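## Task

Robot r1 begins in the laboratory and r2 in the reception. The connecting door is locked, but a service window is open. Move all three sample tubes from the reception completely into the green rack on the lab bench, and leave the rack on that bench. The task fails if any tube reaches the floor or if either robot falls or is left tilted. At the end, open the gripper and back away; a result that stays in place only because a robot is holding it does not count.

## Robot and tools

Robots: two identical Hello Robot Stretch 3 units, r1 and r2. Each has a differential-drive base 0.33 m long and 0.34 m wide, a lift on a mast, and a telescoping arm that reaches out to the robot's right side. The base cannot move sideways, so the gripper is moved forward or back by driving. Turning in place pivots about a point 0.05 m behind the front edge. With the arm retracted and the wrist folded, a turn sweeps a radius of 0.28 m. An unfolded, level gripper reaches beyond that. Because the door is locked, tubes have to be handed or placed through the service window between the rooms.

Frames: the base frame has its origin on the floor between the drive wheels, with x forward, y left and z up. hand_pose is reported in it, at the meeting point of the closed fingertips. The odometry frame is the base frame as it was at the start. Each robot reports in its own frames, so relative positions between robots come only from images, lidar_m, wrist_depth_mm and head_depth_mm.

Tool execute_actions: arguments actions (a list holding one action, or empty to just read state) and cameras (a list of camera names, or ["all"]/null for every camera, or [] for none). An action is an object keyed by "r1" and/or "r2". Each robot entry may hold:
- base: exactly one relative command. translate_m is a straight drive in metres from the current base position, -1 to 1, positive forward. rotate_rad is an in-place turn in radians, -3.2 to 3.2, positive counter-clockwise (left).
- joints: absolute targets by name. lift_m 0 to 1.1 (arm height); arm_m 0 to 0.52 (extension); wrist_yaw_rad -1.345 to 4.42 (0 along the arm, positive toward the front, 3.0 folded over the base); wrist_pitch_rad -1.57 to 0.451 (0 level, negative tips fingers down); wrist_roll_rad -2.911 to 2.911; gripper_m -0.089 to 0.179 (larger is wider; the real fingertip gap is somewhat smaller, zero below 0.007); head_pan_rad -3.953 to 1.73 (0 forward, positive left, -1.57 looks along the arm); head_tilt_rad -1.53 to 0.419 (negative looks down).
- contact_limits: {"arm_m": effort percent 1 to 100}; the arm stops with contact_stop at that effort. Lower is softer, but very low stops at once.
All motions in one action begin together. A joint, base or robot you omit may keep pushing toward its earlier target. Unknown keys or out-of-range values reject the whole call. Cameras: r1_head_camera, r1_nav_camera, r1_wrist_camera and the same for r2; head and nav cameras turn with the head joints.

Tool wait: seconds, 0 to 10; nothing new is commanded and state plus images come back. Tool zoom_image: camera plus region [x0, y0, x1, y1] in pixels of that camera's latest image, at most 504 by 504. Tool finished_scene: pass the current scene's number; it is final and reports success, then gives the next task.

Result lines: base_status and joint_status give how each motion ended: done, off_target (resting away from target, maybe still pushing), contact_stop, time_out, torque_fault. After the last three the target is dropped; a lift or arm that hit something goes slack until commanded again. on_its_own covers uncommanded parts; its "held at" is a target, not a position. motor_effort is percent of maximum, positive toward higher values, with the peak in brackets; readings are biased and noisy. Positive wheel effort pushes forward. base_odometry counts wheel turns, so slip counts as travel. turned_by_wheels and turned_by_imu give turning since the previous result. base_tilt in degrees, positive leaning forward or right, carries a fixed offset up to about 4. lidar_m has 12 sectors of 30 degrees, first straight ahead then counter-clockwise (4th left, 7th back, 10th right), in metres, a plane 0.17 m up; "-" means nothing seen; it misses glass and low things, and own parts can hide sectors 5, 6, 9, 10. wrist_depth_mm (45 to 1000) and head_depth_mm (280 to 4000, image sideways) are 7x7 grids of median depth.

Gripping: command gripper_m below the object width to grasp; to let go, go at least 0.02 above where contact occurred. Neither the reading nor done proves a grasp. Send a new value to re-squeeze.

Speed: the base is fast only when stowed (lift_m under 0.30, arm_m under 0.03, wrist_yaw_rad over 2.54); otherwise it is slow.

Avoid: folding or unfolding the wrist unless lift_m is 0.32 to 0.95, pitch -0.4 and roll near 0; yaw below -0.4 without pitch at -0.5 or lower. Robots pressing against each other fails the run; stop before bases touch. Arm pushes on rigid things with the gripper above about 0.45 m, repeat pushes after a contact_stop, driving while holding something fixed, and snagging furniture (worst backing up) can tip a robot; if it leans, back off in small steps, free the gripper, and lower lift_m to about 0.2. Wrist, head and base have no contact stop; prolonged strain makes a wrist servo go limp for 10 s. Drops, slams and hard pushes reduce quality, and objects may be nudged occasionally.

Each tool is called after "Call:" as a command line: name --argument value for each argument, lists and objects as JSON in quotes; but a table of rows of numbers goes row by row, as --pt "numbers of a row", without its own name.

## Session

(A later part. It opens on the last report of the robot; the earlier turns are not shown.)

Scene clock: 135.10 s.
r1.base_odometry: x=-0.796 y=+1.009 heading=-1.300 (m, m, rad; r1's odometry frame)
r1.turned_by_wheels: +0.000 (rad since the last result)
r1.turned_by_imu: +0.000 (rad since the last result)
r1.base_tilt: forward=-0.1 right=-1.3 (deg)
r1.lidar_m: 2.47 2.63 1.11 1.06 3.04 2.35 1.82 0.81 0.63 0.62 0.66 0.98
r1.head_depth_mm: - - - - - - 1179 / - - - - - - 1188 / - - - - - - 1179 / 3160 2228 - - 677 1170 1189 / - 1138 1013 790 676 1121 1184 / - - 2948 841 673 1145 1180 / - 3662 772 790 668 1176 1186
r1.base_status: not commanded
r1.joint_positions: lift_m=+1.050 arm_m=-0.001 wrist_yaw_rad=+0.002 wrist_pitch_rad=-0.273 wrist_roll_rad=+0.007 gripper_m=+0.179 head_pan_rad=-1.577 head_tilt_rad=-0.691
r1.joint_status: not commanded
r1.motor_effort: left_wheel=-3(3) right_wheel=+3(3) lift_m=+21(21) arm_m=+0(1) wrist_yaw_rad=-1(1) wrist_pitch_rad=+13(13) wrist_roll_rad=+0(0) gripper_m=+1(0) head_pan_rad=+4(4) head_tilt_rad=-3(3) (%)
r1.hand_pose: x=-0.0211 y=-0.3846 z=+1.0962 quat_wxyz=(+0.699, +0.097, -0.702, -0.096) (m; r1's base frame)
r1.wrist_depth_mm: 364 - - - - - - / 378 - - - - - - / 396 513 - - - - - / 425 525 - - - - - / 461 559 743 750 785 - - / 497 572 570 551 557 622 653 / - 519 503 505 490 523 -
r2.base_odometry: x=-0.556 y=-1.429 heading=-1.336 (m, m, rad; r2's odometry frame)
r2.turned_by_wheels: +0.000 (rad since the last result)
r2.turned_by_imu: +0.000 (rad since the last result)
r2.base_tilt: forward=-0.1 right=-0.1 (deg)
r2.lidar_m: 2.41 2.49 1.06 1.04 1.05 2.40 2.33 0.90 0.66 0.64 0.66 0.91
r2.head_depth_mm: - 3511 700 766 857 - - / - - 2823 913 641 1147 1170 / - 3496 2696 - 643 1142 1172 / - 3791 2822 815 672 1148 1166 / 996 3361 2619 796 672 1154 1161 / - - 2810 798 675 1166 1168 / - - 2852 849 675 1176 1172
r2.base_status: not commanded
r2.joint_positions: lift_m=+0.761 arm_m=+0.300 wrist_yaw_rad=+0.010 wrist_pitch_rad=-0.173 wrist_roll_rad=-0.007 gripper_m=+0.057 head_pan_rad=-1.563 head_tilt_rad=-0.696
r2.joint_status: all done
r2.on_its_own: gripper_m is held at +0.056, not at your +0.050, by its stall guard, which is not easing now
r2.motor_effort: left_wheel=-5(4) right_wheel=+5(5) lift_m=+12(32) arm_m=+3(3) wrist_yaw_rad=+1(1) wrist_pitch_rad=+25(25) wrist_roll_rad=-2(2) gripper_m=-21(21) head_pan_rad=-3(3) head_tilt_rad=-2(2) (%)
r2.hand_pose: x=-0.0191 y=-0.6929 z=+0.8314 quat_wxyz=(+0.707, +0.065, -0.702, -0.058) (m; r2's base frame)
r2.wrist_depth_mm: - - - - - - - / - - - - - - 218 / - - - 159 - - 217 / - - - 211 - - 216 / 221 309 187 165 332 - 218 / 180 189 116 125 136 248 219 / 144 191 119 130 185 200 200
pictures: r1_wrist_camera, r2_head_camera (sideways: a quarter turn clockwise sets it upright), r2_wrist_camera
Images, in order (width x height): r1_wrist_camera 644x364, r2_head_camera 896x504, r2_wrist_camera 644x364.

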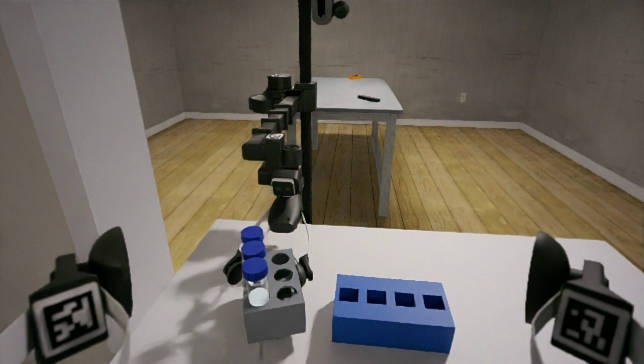

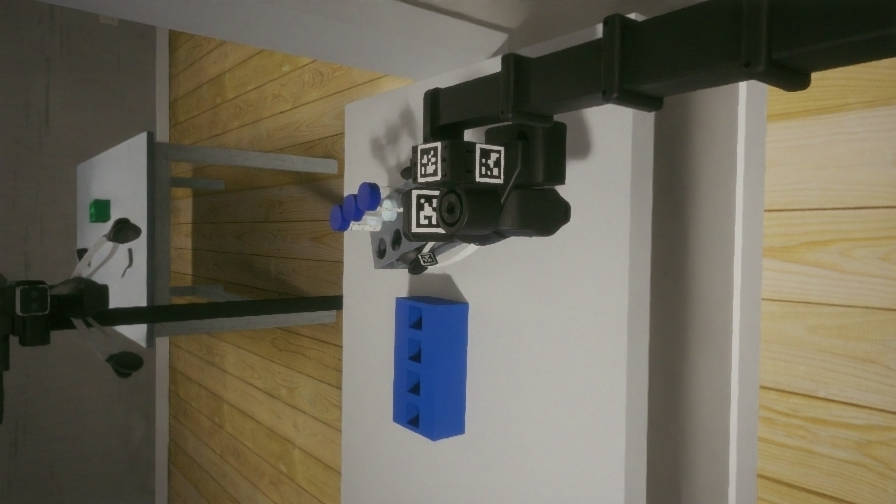

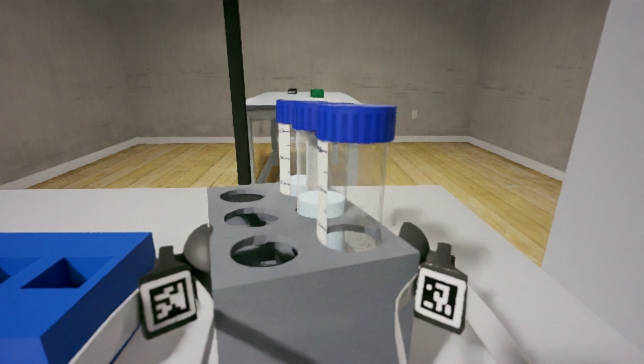

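Back a bit for clearance, lower with pitch down.

Call:
execute_actions --actions '[{"r2":{"base":{"translate_m":-0.03},"joints":{"lift_m":0.75,"wrist_pitch_rad":-0.22}},"r1":{"base":{"translate_m":0.11},"joints":{"gripper_m":0.14}}}]' --cameras '[]'

Call:
execute_actions --actions '[{"r2":{"joints":{"gripper_m":0.13}}}]' --cameras '[]'

Call:
execute_actions --actions '[{"r2":{"joints":{"arm_m":0.01}},"r1":{"joints":{"lift_m":0.77}}}]' --cameras '["r1_wrist_camera","r1_head_camera"]'

Scene clock: 137.70 s.
r1.base_odometry: x=-0.766 y=+0.903 heading=-1.301 (m, m, rad; r1's odometry frame)
r1.turned_by_wheels: +0.000 (rad since the last result)
r1.turned_by_imu: +0.000 (rad since the last result)
r1.base_tilt: forward=-0.2 right=-1.3 (deg)
r1.lidar_m: 2.36 2.53 1.07 1.08 1.10 2.47 1.85 0.82 0.64 0.63 0.67 0.99
r1.head_depth_mm: - - - - - - 1173 / - 2273 - - - - 1193 / - - - - - - 1179 / - 1305 - - 676 1205 1182 / - 3970 2995 820 674 1147 1189 / 640 665 699 786 672 1165 1176 / 521 580 675 786 945 1187 1173
r1.base_status: done
r1.joint_positions: lift_m=+1.050 arm_m=-0.001 wrist_yaw_rad=+0.002 wrist_pitch_rad=-0.273 wrist_roll_rad=+0.007 gripper_m=+0.140 head_pan_rad=-1.577 head_tilt_rad=-0.691
r1.joint_status: all done
r1.motor_effort: left_wheel=-4(4) right_wheel=+2(6) lift_m=+21(21) arm_m=+0(0) wrist_yaw_rad=-1(1) wrist_pitch_rad=+13(13) wrist_roll_rad=+0(0) gripper_m=+0(86) head_pan_rad=+3(4) head_tilt_rad=-3(3) (%)
r1.hand_pose: x=-0.0211 y=-0.3846 z=+1.0962 quat_wxyz=(+0.699, +0.097, -0.702, -0.096) (m; r1's base frame)
r1.wrist_depth_mm: 363 357 - - - - - / 386 376 - - - - - / 412 402 - - - - - / 437 426 - - - - - / 474 458 711 719 787 - - / 509 - 575 552 594 - 632 / 557 555 520 501 502 486 539
r2.base_odometry: x=-0.563 y=-1.400 heading=-1.336 (m, m, rad; r2's odometry frame)
r2.turned_by_wheels: +0.000 (rad since the last result)
r2.turned_by_imu: +0.000 (rad since the last result)
r2.base_tilt: forward=+0.0 right=-0.1 (deg)
r2.lidar_m: 2.43 2.51 1.07 1.04 1.04 2.37 2.30 0.90 0.66 0.64 0.66 0.91
r2.head_depth_mm: 618 611 652 755 879 - - / - - 2820 847 636 1172 1171 / - 3552 2702 913 634 1140 1170 / 1006 3538 2723 815 672 1143 1169 / - 3574 2708 816 672 1155 1170 / - - 2840 802 673 1169 1167 / - - 2847 819 673 1173 1166
r2.base_status: done
r2.joint_positions: lift_m=+0.751 arm_m=+0.300 wrist_yaw_rad=+0.014 wrist_pitch_rad=-0.227 wrist_roll_rad=-0.007 gripper_m=+0.057 head_pan_rad=-1.563 head_tilt_rad=-0.696
r2.joint_status: all done
r2.on_its_own: gripper_m is held at +0.056, not at your +0.050, by its stall guard, which is not easing now
r2.motor_effort: left_wheel=-2(9) right_wheel=+4(4) lift_m=+11(13) arm_m=+2(3) wrist_yaw_rad=-5(5) wrist_pitch_rad=+3(25) wrist_roll_rad=-2(2) gripper_m=-20(21) head_pan_rad=-3(3) head_tilt_rad=-2(2) (%)
r2.hand_pose: x=-0.0180 y=-0.6889 z=+0.8082 quat_wxyz=(+0.706, +0.086, -0.699, -0.075) (m; r2's base frame)
r2.wrist_depth_mm: - - - - - - 185 / - - - - - - 187 / - - - 153 - - 185 / 382 384 354 208 389 - 186 / 190 257 162 162 274 255 186 / 184 210 116 125 136 212 186 / 171 165 121 132 159 173 171
pictures: none
No camera images: the call's "cameras" was empty. Leave "cameras" out to get every camera's image.

Scene clock: 138.93 s.
r1.base_odometry: x=-0.766 y=+0.903 heading=-1.301 (m, m, rad; r1's odometry frame)
r1.turned_by_wheels: +0.000 (rad since the last result)
r1.turned_by_imu: +0.000 (rad since the last result)
r1.base_tilt: forward=-0.1 right=-1.3 (deg)
r1.lidar_m: 2.36 2.53 1.06 1.08 1.10 2.47 1.85 0.83 0.64 0.63 0.67 0.99
r1.head_depth_mm: - - - - - - 1169 / - 2280 - - - - 1193 / - - - - - - 1176 / - 1301 - - 678 1194 1189 / - 3971 2980 817 672 1141 1186 / 637 664 701 783 671 1168 1189 / 521 580 672 789 947 1192 1177
r1.base_status: not commanded
r1.joint_positions: lift_m=+1.050 arm_m=-0.001 wrist_yaw_rad=+0.002 wrist_pitch_rad=-0.273 wrist_roll_rad=+0.007 gripper_m=+0.140 head_pan_rad=-1.577 head_tilt_rad=-0.691
r1.joint_status: not commanded
r1.motor_effort: left_wheel=-3(3) right_wheel=+3(2) lift_m=+22(21) arm_m=+0(0) wrist_yaw_rad=-1(1) wrist_pitch_rad=+13(13) wrist_roll_rad=+0(0) gripper_m=+1(0) head_pan_rad=+4(3) head_tilt_rad=-3(3) (%)
r1.hand_pose: x=-0.0211 y=-0.3846 z=+1.0962 quat_wxyz=(+0.699, +0.097, -0.702, -0.096) (m; r1's base frame)
r1.wrist_depth_mm: 361 356 - - - - - / 385 375 - - - - - / 410 398 - - - - - / 443 429 - - - - - / 475 457 716 741 784 - - / 509 - 571 559 598 - 636 / 559 554 521 500 503 487 540
r2.base_odometry: x=-0.563 y=-1.400 heading=-1.336 (m, m, rad; r2's odometry frame)
r2.turned_by_wheels: +0.000 (rad since the last result)
r2.turned_by_imu: +0.000 (rad since the last result)
r2.base_tilt: forward=+0.0 right=+0.0 (deg)
r2.lidar_m: 2.43 2.53 1.07 1.04 1.05 2.37 2.30 0.90 0.66 0.64 0.66 0.90
r2.head_depth_mm: 620 612 653 755 879 - - / - - 2855 847 634 1173 1170 / - 3553 2666 915 633 1145 1164 / 1004 3512 2690 818 671 1152 1170 / - 3558 2701 818 671 1163 1169 / - - 2856 799 674 1167 1162 / - - 2871 818 674 1177 1173
r2.base_status: not commanded
r2.joint_positions: lift_m=+0.751 arm_m=+0.300 wrist_yaw_rad=+0.012 wrist_pitch_rad=-0.239 wrist_roll_rad=-0.007 gripper_m=+0.130 head_pan_rad=-1.563 head_tilt_rad=-0.696
r2.joint_status: all done
r2.motor_effort: left_wheel=-3(3) right_wheel=+4(4) lift_m=+11(11) arm_m=+2(2) wrist_yaw_rad=-2(4) wrist_pitch_rad=+9(10) wrist_roll_rad=-2(2) gripper_m=+0(89) head_pan_rad=-3(3) head_tilt_rad=-2(2) (%)
r2.hand_pose: x=-0.0186 y=-0.6879 z=+0.8052 quat_wxyz=(+0.705, +0.089, -0.699, -0.080) (m; r2's base frame)
r2.wrist_depth_mm: - - - - - - 184 / - - - - - - 185 / - - - 117 - - 185 / 367 368 230 206 370 - 185 / 188 263 170 170 263 250 185 / 180 - 117 125 137 206 186 / - 162 121 132 157 163 169
pictures: none
No camera images: the call's "cameras" was empty. Leave "cameras" out to get every camera's image.

Scene clock: 142.30 s.
r1.base_odometry: x=-0.766 y=+0.903 heading=-1.301 (m, m, rad; r1's odometry frame)
r1.turned_by_wheels: +0.000 (rad since the last result)
r1.turned_by_imu: +0.000 (rad since the last result)
r1.base_tilt: forward=-0.1 right=-1.3 (deg)
r1.lidar_m: 2.36 2.52 1.06 1.08 1.09 2.47 1.85 0.82 0.64 0.63 0.67 0.99
r1.head_depth_mm: - - 2893 804 685 1047 1198 / - 3060 2706 789 683 1073 1222 / - 3532 2866 821 678 1084 - / - 1316 1668 778 677 635 - / - 3931 2820 849 675 1158 1174 / 640 661 703 783 672 1166 1184 / 521 581 671 791 942 1193 1176
r1.base_status: not commanded
r1.joint_positions: lift_m=+0.770 arm_m=-0.001 wrist_yaw_rad=+0.002 wrist_pitch_rad=-0.273 wrist_roll_rad=+0.007 gripper_m=+0.140 head_pan_rad=-1.577 head_tilt_rad=-0.691
r1.joint_status: all done
r1.motor_effort: left_wheel=-3(3) right_wheel=+2(2) lift_m=+17(17) arm_m=-1(1) wrist_yaw_rad=-1(2) wrist_pitch_rad=+13(13) wrist_roll_rad=+0(0) gripper_m=+0(0) head_pan_rad=+4(4) head_tilt_rad=-3(5) (%)
r1.hand_pose: x=-0.0211 y=-0.3847 z=+0.8165 quat_wxyz=(+0.699, +0.097, -0.702, -0.096) (m; r1's base frame)
r1.wrist_depth_mm: 363 355 - - - - - / 384 377 - - - - - / 410 399 512 390 518 385 533 / 441 410 373 373 375 378 379 / 467 289 277 278 280 289 282 / 219 - 221 222 223 - 225 / 223 219 207 200 197 193 192
r2.base_odometry: x=-0.563 y=-1.400 heading=-1.336 (m, m, rad; r2's odometry frame)
r2.turned_by_wheels: +0.000 (rad since the last result)
r2.turned_by_imu: +0.000 (rad since the last result)
r2.base_tilt: forward=+0.0 right=-0.1 (deg)
r2.lidar_m: 2.43 2.53 1.07 1.04 1.05 2.37 2.29 0.90 0.66 0.64 0.66 0.91
r2.head_depth_mm: 619 609 653 755 884 1130 - / - - 2851 817 670 1131 - / - 3549 2675 811 673 1067 - / 3265 1346 1662 818 673 1128 1165 / - 2417 2694 815 675 1159 1173 / - - 2867 801 674 1168 1173 / - - 2878 818 677 1169 1171
r2.base_status: not commanded
r2.joint_positions: lift_m=+0.751 arm_m=+0.010 wrist_yaw_rad=+0.010 wrist_pitch_rad=-0.239 wrist_roll_rad=-0.007 gripper_m=+0.130 head_pan_rad=-1.563 head_tilt_rad=-0.696
r2.joint_status: all done
r2.motor_effort: left_wheel=-3(3) right_wheel=+4(4) lift_m=+12(11) arm_m=-4(5) wrist_yaw_rad=+0(2) wrist_pitch_rad=+9(9) wrist_roll_rad=-2(2) gripper_m=+0(1) head_pan_rad=-3(4) head_tilt_rad=-2(2) (%)
r2.hand_pose: x=-0.0190 y=-0.3985 z=+0.8052 quat_wxyz=(+0.705, +0.089, -0.699, -0.081) (m; r2's base frame)
r2.wrist_depth_mm: - - - - - 345 354 / - - - - - 368 372 / 610 408 486 420 500 394 395 / 371 372 371 377 375 415 425 / 264 282 267 266 267 438 456 / 206 - 207 206 208 207 487 / 199 205 205 208 212 537 536
pictures: r1_head_camera (sideways: a quarter turn clockwise sets it upright), r1_wrist_camera
Images, in order (width x height): r1_head_camera 896x504, r1_wrist_camera 644x364.

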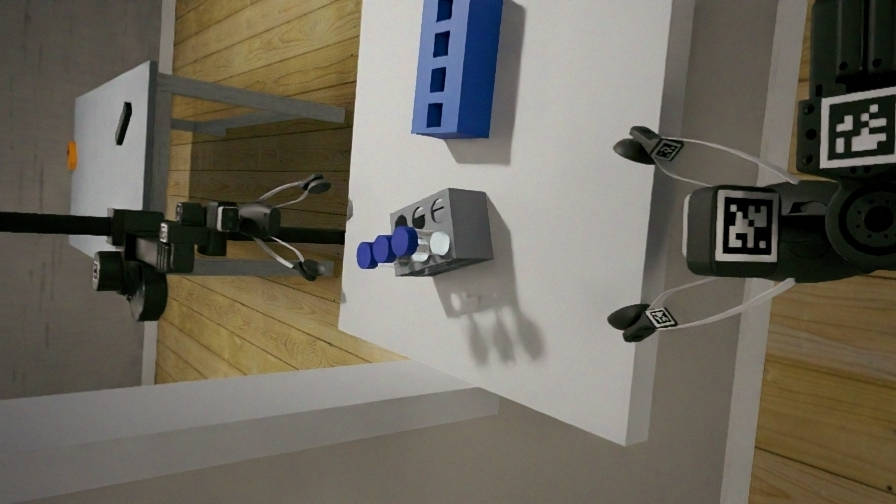

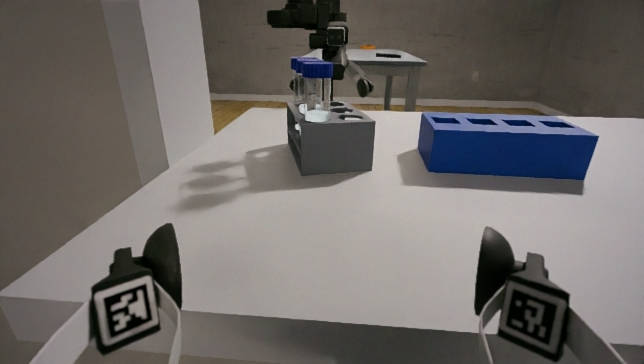

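Call:
execute_actions --actions '[{"r1":{"joints":{"arm_m":0.28,"lift_m":0.76}}}]' --cameras '["r1_wrist_camera"]'

Call:
execute_actions --actions '[{"r1":{"joints":{"gripper_m":0.05}}}]' --cameras '[]'

Call:
execute_actions --actions '[{"r1":{"joints":{"lift_m":0.84,"wrist_pitch_rad":-0.15}}}]' --cameras '["r1_wrist_camera","r1_head_camera"]'

Scene clock: 145.87 s.
r1.base_odometry: x=-0.766 y=+0.903 heading=-1.301 (m, m, rad; r1's odometry frame)
r1.turned_by_wheels: +0.000 (rad since the last result)
r1.turned_by_imu: +0.000 (rad since the last result)
r1.base_tilt: forward=-0.1 right=-1.3 (deg)
r1.lidar_m: 2.36 2.52 1.06 1.08 1.10 2.47 1.85 0.82 0.64 0.63 0.67 0.99
r1.head_depth_mm: - - 2869 776 685 614 - / - 3136 2695 811 - 1117 1170 / - 3590 2848 921 642 1095 1188 / - 1317 1674 810 658 1121 1190 / - - 2783 844 674 1145 1182 / 638 665 702 785 669 1167 1173 / 519 580 675 788 945 1191 1173
r1.base_status: not commanded
r1.joint_positions: lift_m=+0.760 arm_m=+0.280 wrist_yaw_rad=+0.001 wrist_pitch_rad=-0.273 wrist_roll_rad=+0.007 gripper_m=+0.140 head_pan_rad=-1.577 head_tilt_rad=-0.691
r1.joint_status: all done
r1.motor_effort: left_wheel=-3(3) right_wheel=+2(2) lift_m=+17(16) arm_m=+4(3) wrist_yaw_rad=-1(1) wrist_pitch_rad=+13(13) wrist_roll_rad=+0(0) gripper_m=+0(0) head_pan_rad=+3(3) head_tilt_rad=-3(3) (%)
r1.hand_pose: x=-0.0213 y=-0.6649 z=+0.8066 quat_wxyz=(+0.699, +0.096, -0.702, -0.097) (m; r1's base frame)
r1.wrist_depth_mm: 219 - - 625 - - - / 221 - - 549 - - - / 223 - - 97 - - - / 225 - 324 150 348 350 353 / 225 262 244 136 185 260 182 / 203 - 196 119 123 126 160 / - 164 165 119 129 162 144
r2.base_odometry: x=-0.563 y=-1.400 heading=-1.336 (m, m, rad; r2's odometry frame)
r2.turned_by_wheels: +0.000 (rad since the last result)
r2.turned_by_imu: +0.000 (rad since the last result)
r2.base_tilt: forward=+0.0 right=+0.0 (deg)
r2.lidar_m: 2.43 2.52 1.07 1.04 1.05 2.37 2.30 0.90 0.66 0.63 0.66 0.91
r2.head_depth_mm: 618 611 651 755 879 1128 - / - - 2834 815 671 1131 - / - 3589 2653 809 673 1065 - / 3328 2219 960 813 672 1126 1167 / - 1307 2715 819 675 1165 1167 / - - 2846 800 671 1163 1170 / - - 2873 823 674 1167 1173
r2.base_status: not commanded
r2.joint_positions: lift_m=+0.751 arm_m=+0.010 wrist_yaw_rad=+0.010 wrist_pitch_rad=-0.239 wrist_roll_rad=-0.007 gripper_m=+0.130 head_pan_rad=-1.563 head_tilt_rad=-0.696
r2.joint_status: not commanded
r2.motor_effort: left_wheel=-3(4) right_wheel=+4(5) lift_m=+12(12) arm_m=-4(4) wrist_yaw_rad=+0(0) wrist_pitch_rad=+9(9) wrist_roll_rad=-2(2) gripper_m=+0(0) head_pan_rad=-3(3) head_tilt_rad=-2(2) (%)
r2.hand_pose: x=-0.0190 y=-0.3985 z=+0.8052 quat_wxyz=(+0.705, +0.089, -0.699, -0.081) (m; r2's base frame)
r2.wrist_depth_mm: - - - - - 345 350 / - - - - - 366 373 / 607 409 485 418 495 390 398 / 370 372 373 378 377 419 425 / 263 281 266 265 267 439 452 / 206 - 207 207 207 209 488 / 197 206 205 208 212 538 538
pictures: r1_wrist_camera
Images, in order (width x height): r1_wrist_camera 644x364.

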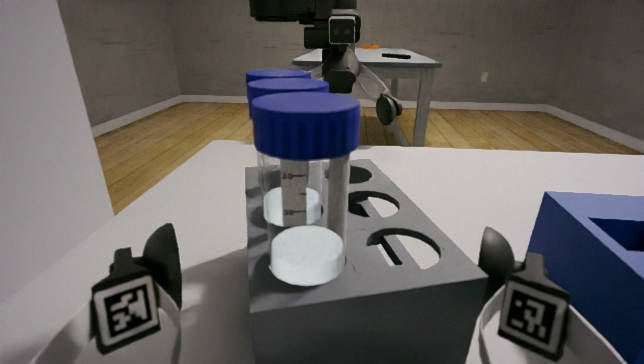

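Scene clock: 147.27 s.
r1.base_odometry: x=-0.766 y=+0.903 heading=-1.301 (m, m, rad; r1's odometry frame)
r1.turned_by_wheels: +0.000 (rad since the last result)
r1.turned_by_imu: +0.000 (rad since the last result)
r1.base_tilt: forward=-0.1 right=-1.3 (deg)
r1.lidar_m: 2.36 2.52 1.06 1.08 1.10 2.46 1.85 0.82 0.64 0.63 0.67 0.99
r1.head_depth_mm: - - 2842 776 686 615 - / - 3054 2741 810 - 1110 1160 / - 3575 2854 921 640 1095 1183 / - 1324 1673 796 657 1112 1183 / - 3973 2773 845 672 1141 1181 / 640 662 703 786 673 1168 1171 / 522 580 673 788 940 1192 1177
r1.base_status: not commanded
r1.joint_positions: lift_m=+0.760 arm_m=+0.280 wrist_yaw_rad=-0.002 wrist_pitch_rad=-0.273 wrist_roll_rad=+0.007 gripper_m=+0.051 head_pan_rad=-1.577 head_tilt_rad=-0.691
r1.joint_status: all done
r1.motor_effort: left_wheel=-4(3) right_wheel=+3(3) lift_m=+16(16) arm_m=+5(4) wrist_yaw_rad=+1(1) wrist_pitch_rad=+13(13) wrist_roll_rad=+0(0) gripper_m=-20(94) head_pan_rad=+4(4) head_tilt_rad=-3(3) (%)
r1.hand_pose: x=-0.0219 y=-0.6649 z=+0.8066 quat_wxyz=(+0.698, +0.096, -0.703, -0.097) (m; r1's base frame)
r1.wrist_depth_mm: 221 - - 631 - - - / 222 - - 572 - - - / 224 - 432 107 - - - / 225 - 321 194 347 352 354 / 227 255 158 143 176 260 182 / 203 208 118 124 130 206 160 / 170 165 125 129 139 164 158
r2.base_odometry: x=-0.563 y=-1.400 heading=-1.336 (m, m, rad; r2's odometry frame)
r2.turned_by_wheels: +0.000 (rad since the last result)
r2.turned_by_imu: +0.000 (rad since the last result)
r2.base_tilt: forward=+0.0 right=+0.0 (deg)
r2.lidar_m: 2.43 2.53 1.07 1.03 1.04 2.38 2.29 0.90 0.66 0.64 0.66 0.91
r2.head_depth_mm: 619 612 656 754 878 1124 - / - - 2823 815 672 1135 - / - 3543 2715 787 671 1066 - / 3269 2244 959 819 673 1126 1166 / - 1307 2720 817 674 1163 1173 / - - 2853 799 674 1171 1169 / - - 2874 821 674 1171 1170
r2.base_status: not commanded
r2.joint_positions: lift_m=+0.751 arm_m=+0.010 wrist_yaw_rad=+0.010 wrist_pitch_rad=-0.239 wrist_roll_rad=-0.007 gripper_m=+0.130 head_pan_rad=-1.563 head_tilt_rad=-0.696
r2.joint_status: not commanded
r2.motor_effort: left_wheel=-4(3) right_wheel=+4(4) lift_m=+12(11) arm_m=-4(4) wrist_yaw_rad=+0(0) wrist_pitch_rad=+9(9) wrist_roll_rad=-2(2) gripper_m=+0(0) head_pan_rad=-3(3) head_tilt_rad=-2(2) (%)
r2.hand_pose: x=-0.0190 y=-0.3985 z=+0.8052 quat_wxyz=(+0.705, +0.089, -0.699, -0.081) (m; r2's base frame)
r2.wrist_depth_mm: - - - - - 347 352 / - - - - - 368 374 / 613 409 489 415 500 390 401 / 367 372 373 378 376 414 423 / 266 281 266 265 269 443 454 / 206 - 206 206 208 208 488 / 199 205 205 208 212 536 533
pictures: none
No camera images: the call's "cameras" was empty. Leave "cameras" out to get every camera's image.

Scene clock: 148.83 s.
r1.base_odometry: x=-0.766 y=+0.903 heading=-1.301 (m, m, rad; r1's odometry frame)
r1.turned_by_wheels: +0.000 (rad since the last result)
r1.turned_by_imu: +0.000 (rad since the last result)
r1.base_tilt: forward=-0.1 right=-1.3 (deg)
r1.lidar_m: 2.36 2.51 1.07 1.08 1.09 2.47 1.85 0.82 0.64 0.63 0.67 0.99
r1.head_depth_mm: - - 2878 805 - - 1172 / - 3063 2738 - 662 1073 1197 / - 3582 3024 - 678 1092 1197 / - 1312 1132 789 677 1113 1183 / - 3934 2785 845 673 1143 1184 / 640 663 703 786 674 1170 1178 / 521 581 674 789 945 1197 1169
r1.base_status: not commanded
r1.joint_positions: lift_m=+0.840 arm_m=+0.280 wrist_yaw_rad=-0.002 wrist_pitch_rad=-0.202 wrist_roll_rad=+0.007 gripper_m=+0.051 head_pan_rad=-1.577 head_tilt_rad=-0.691
r1.joint_status: wrist_pitch_rad off_target (ended at -0.202, target -0.150); the others done
r1.motor_effort: left_wheel=-3(3) right_wheel=+3(3) lift_m=+23(22) arm_m=+4(4) wrist_yaw_rad=+1(0) wrist_pitch_rad=+30(34) wrist_roll_rad=+0(0) gripper_m=-21(21) head_pan_rad=+4(4) head_tilt_rad=-2(2) (%)
r1.hand_pose: x=-0.0219 y=-0.6708 z=+0.9034 quat_wxyz=(+0.701, +0.071, -0.706, -0.073) (m; r1's base frame)
r1.wrist_depth_mm: 220 - - - - - - / 221 - - 660 - - - / 223 - - 579 - - - / 225 - - 206 - - - / 226 - 161 155 200 - - / 228 - 119 124 129 373 368 / 229 273 122 127 137 275 230
r2.base_odometry: x=-0.563 y=-1.400 heading=-1.336 (m, m, rad; r2's odometry frame)
r2.turned_by_wheels: +0.000 (rad since the last result)
r2.turned_by_imu: +0.000 (rad since the last result)
r2.base_tilt: forward=+0.1 right=-0.1 (deg)
r2.lidar_m: 2.43 2.53 1.07 1.04 1.05 2.38 2.30 0.90 0.66 0.64 0.66 0.91
r2.head_depth_mm: 619 611 651 753 880 1129 - / - - 2797 815 672 1142 - / - 3538 1037 818 673 1067 - / 3328 903 855 816 671 1131 1180 / - 2481 2706 814 674 1155 1179 / - - 2880 799 676 1164 1174 / - - 2836 819 672 1178 1170
r2.base_status: not commanded
r2.joint_positions: lift_m=+0.751 arm_m=+0.010 wrist_yaw_rad=+0.010 wrist_pitch_rad=-0.239 wrist_roll_rad=-0.007 gripper_m=+0.130 head_pan_rad=-1.563 head_tilt_rad=-0.696
r2.joint_status: not commanded
r2.motor_effort: left_wheel=-3(3) right_wheel=+4(4) lift_m=+11(11) arm_m=-4(4) wrist_yaw_rad=+0(0) wrist_pitch_rad=+9(9) wrist_roll_rad=-2(2) gripper_m=+0(0) head_pan_rad=-3(3) head_tilt_rad=-2(2) (%)
r2.hand_pose: x=-0.0190 y=-0.3985 z=+0.8052 quat_wxyz=(+0.705, +0.089, -0.699, -0.081) (m; r2's base frame)
r2.wrist_depth_mm: - - - 547 - 345 353 / - - - 367 - 366 374 / 606 406 551 633 496 397 400 / 372 369 372 373 375 423 425 / 265 280 266 266 267 439 455 / 205 - 206 207 207 209 483 / 198 206 206 207 213 537 533
pictures: r1_head_camera (sideways: a quarter turn clockwise sets it upright), r1_wrist_camera
Images, in order (width x height): r1_head_camera 896x504, r1_wrist_camera 644x364.

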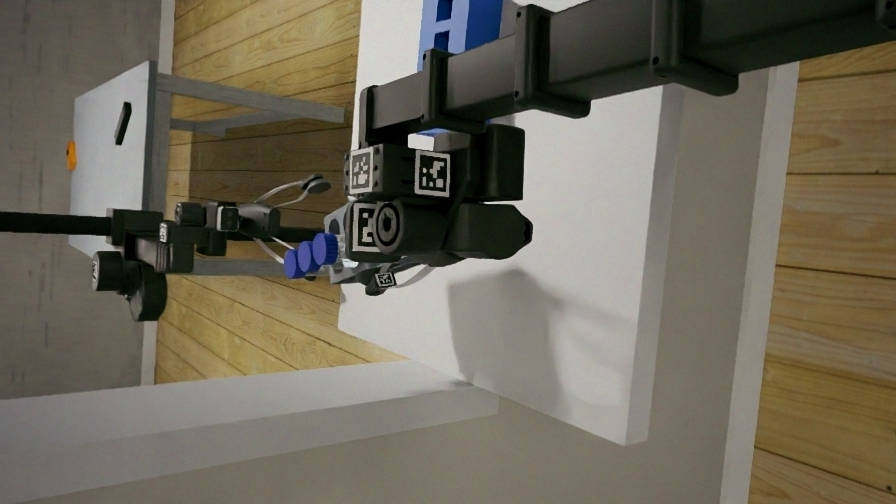

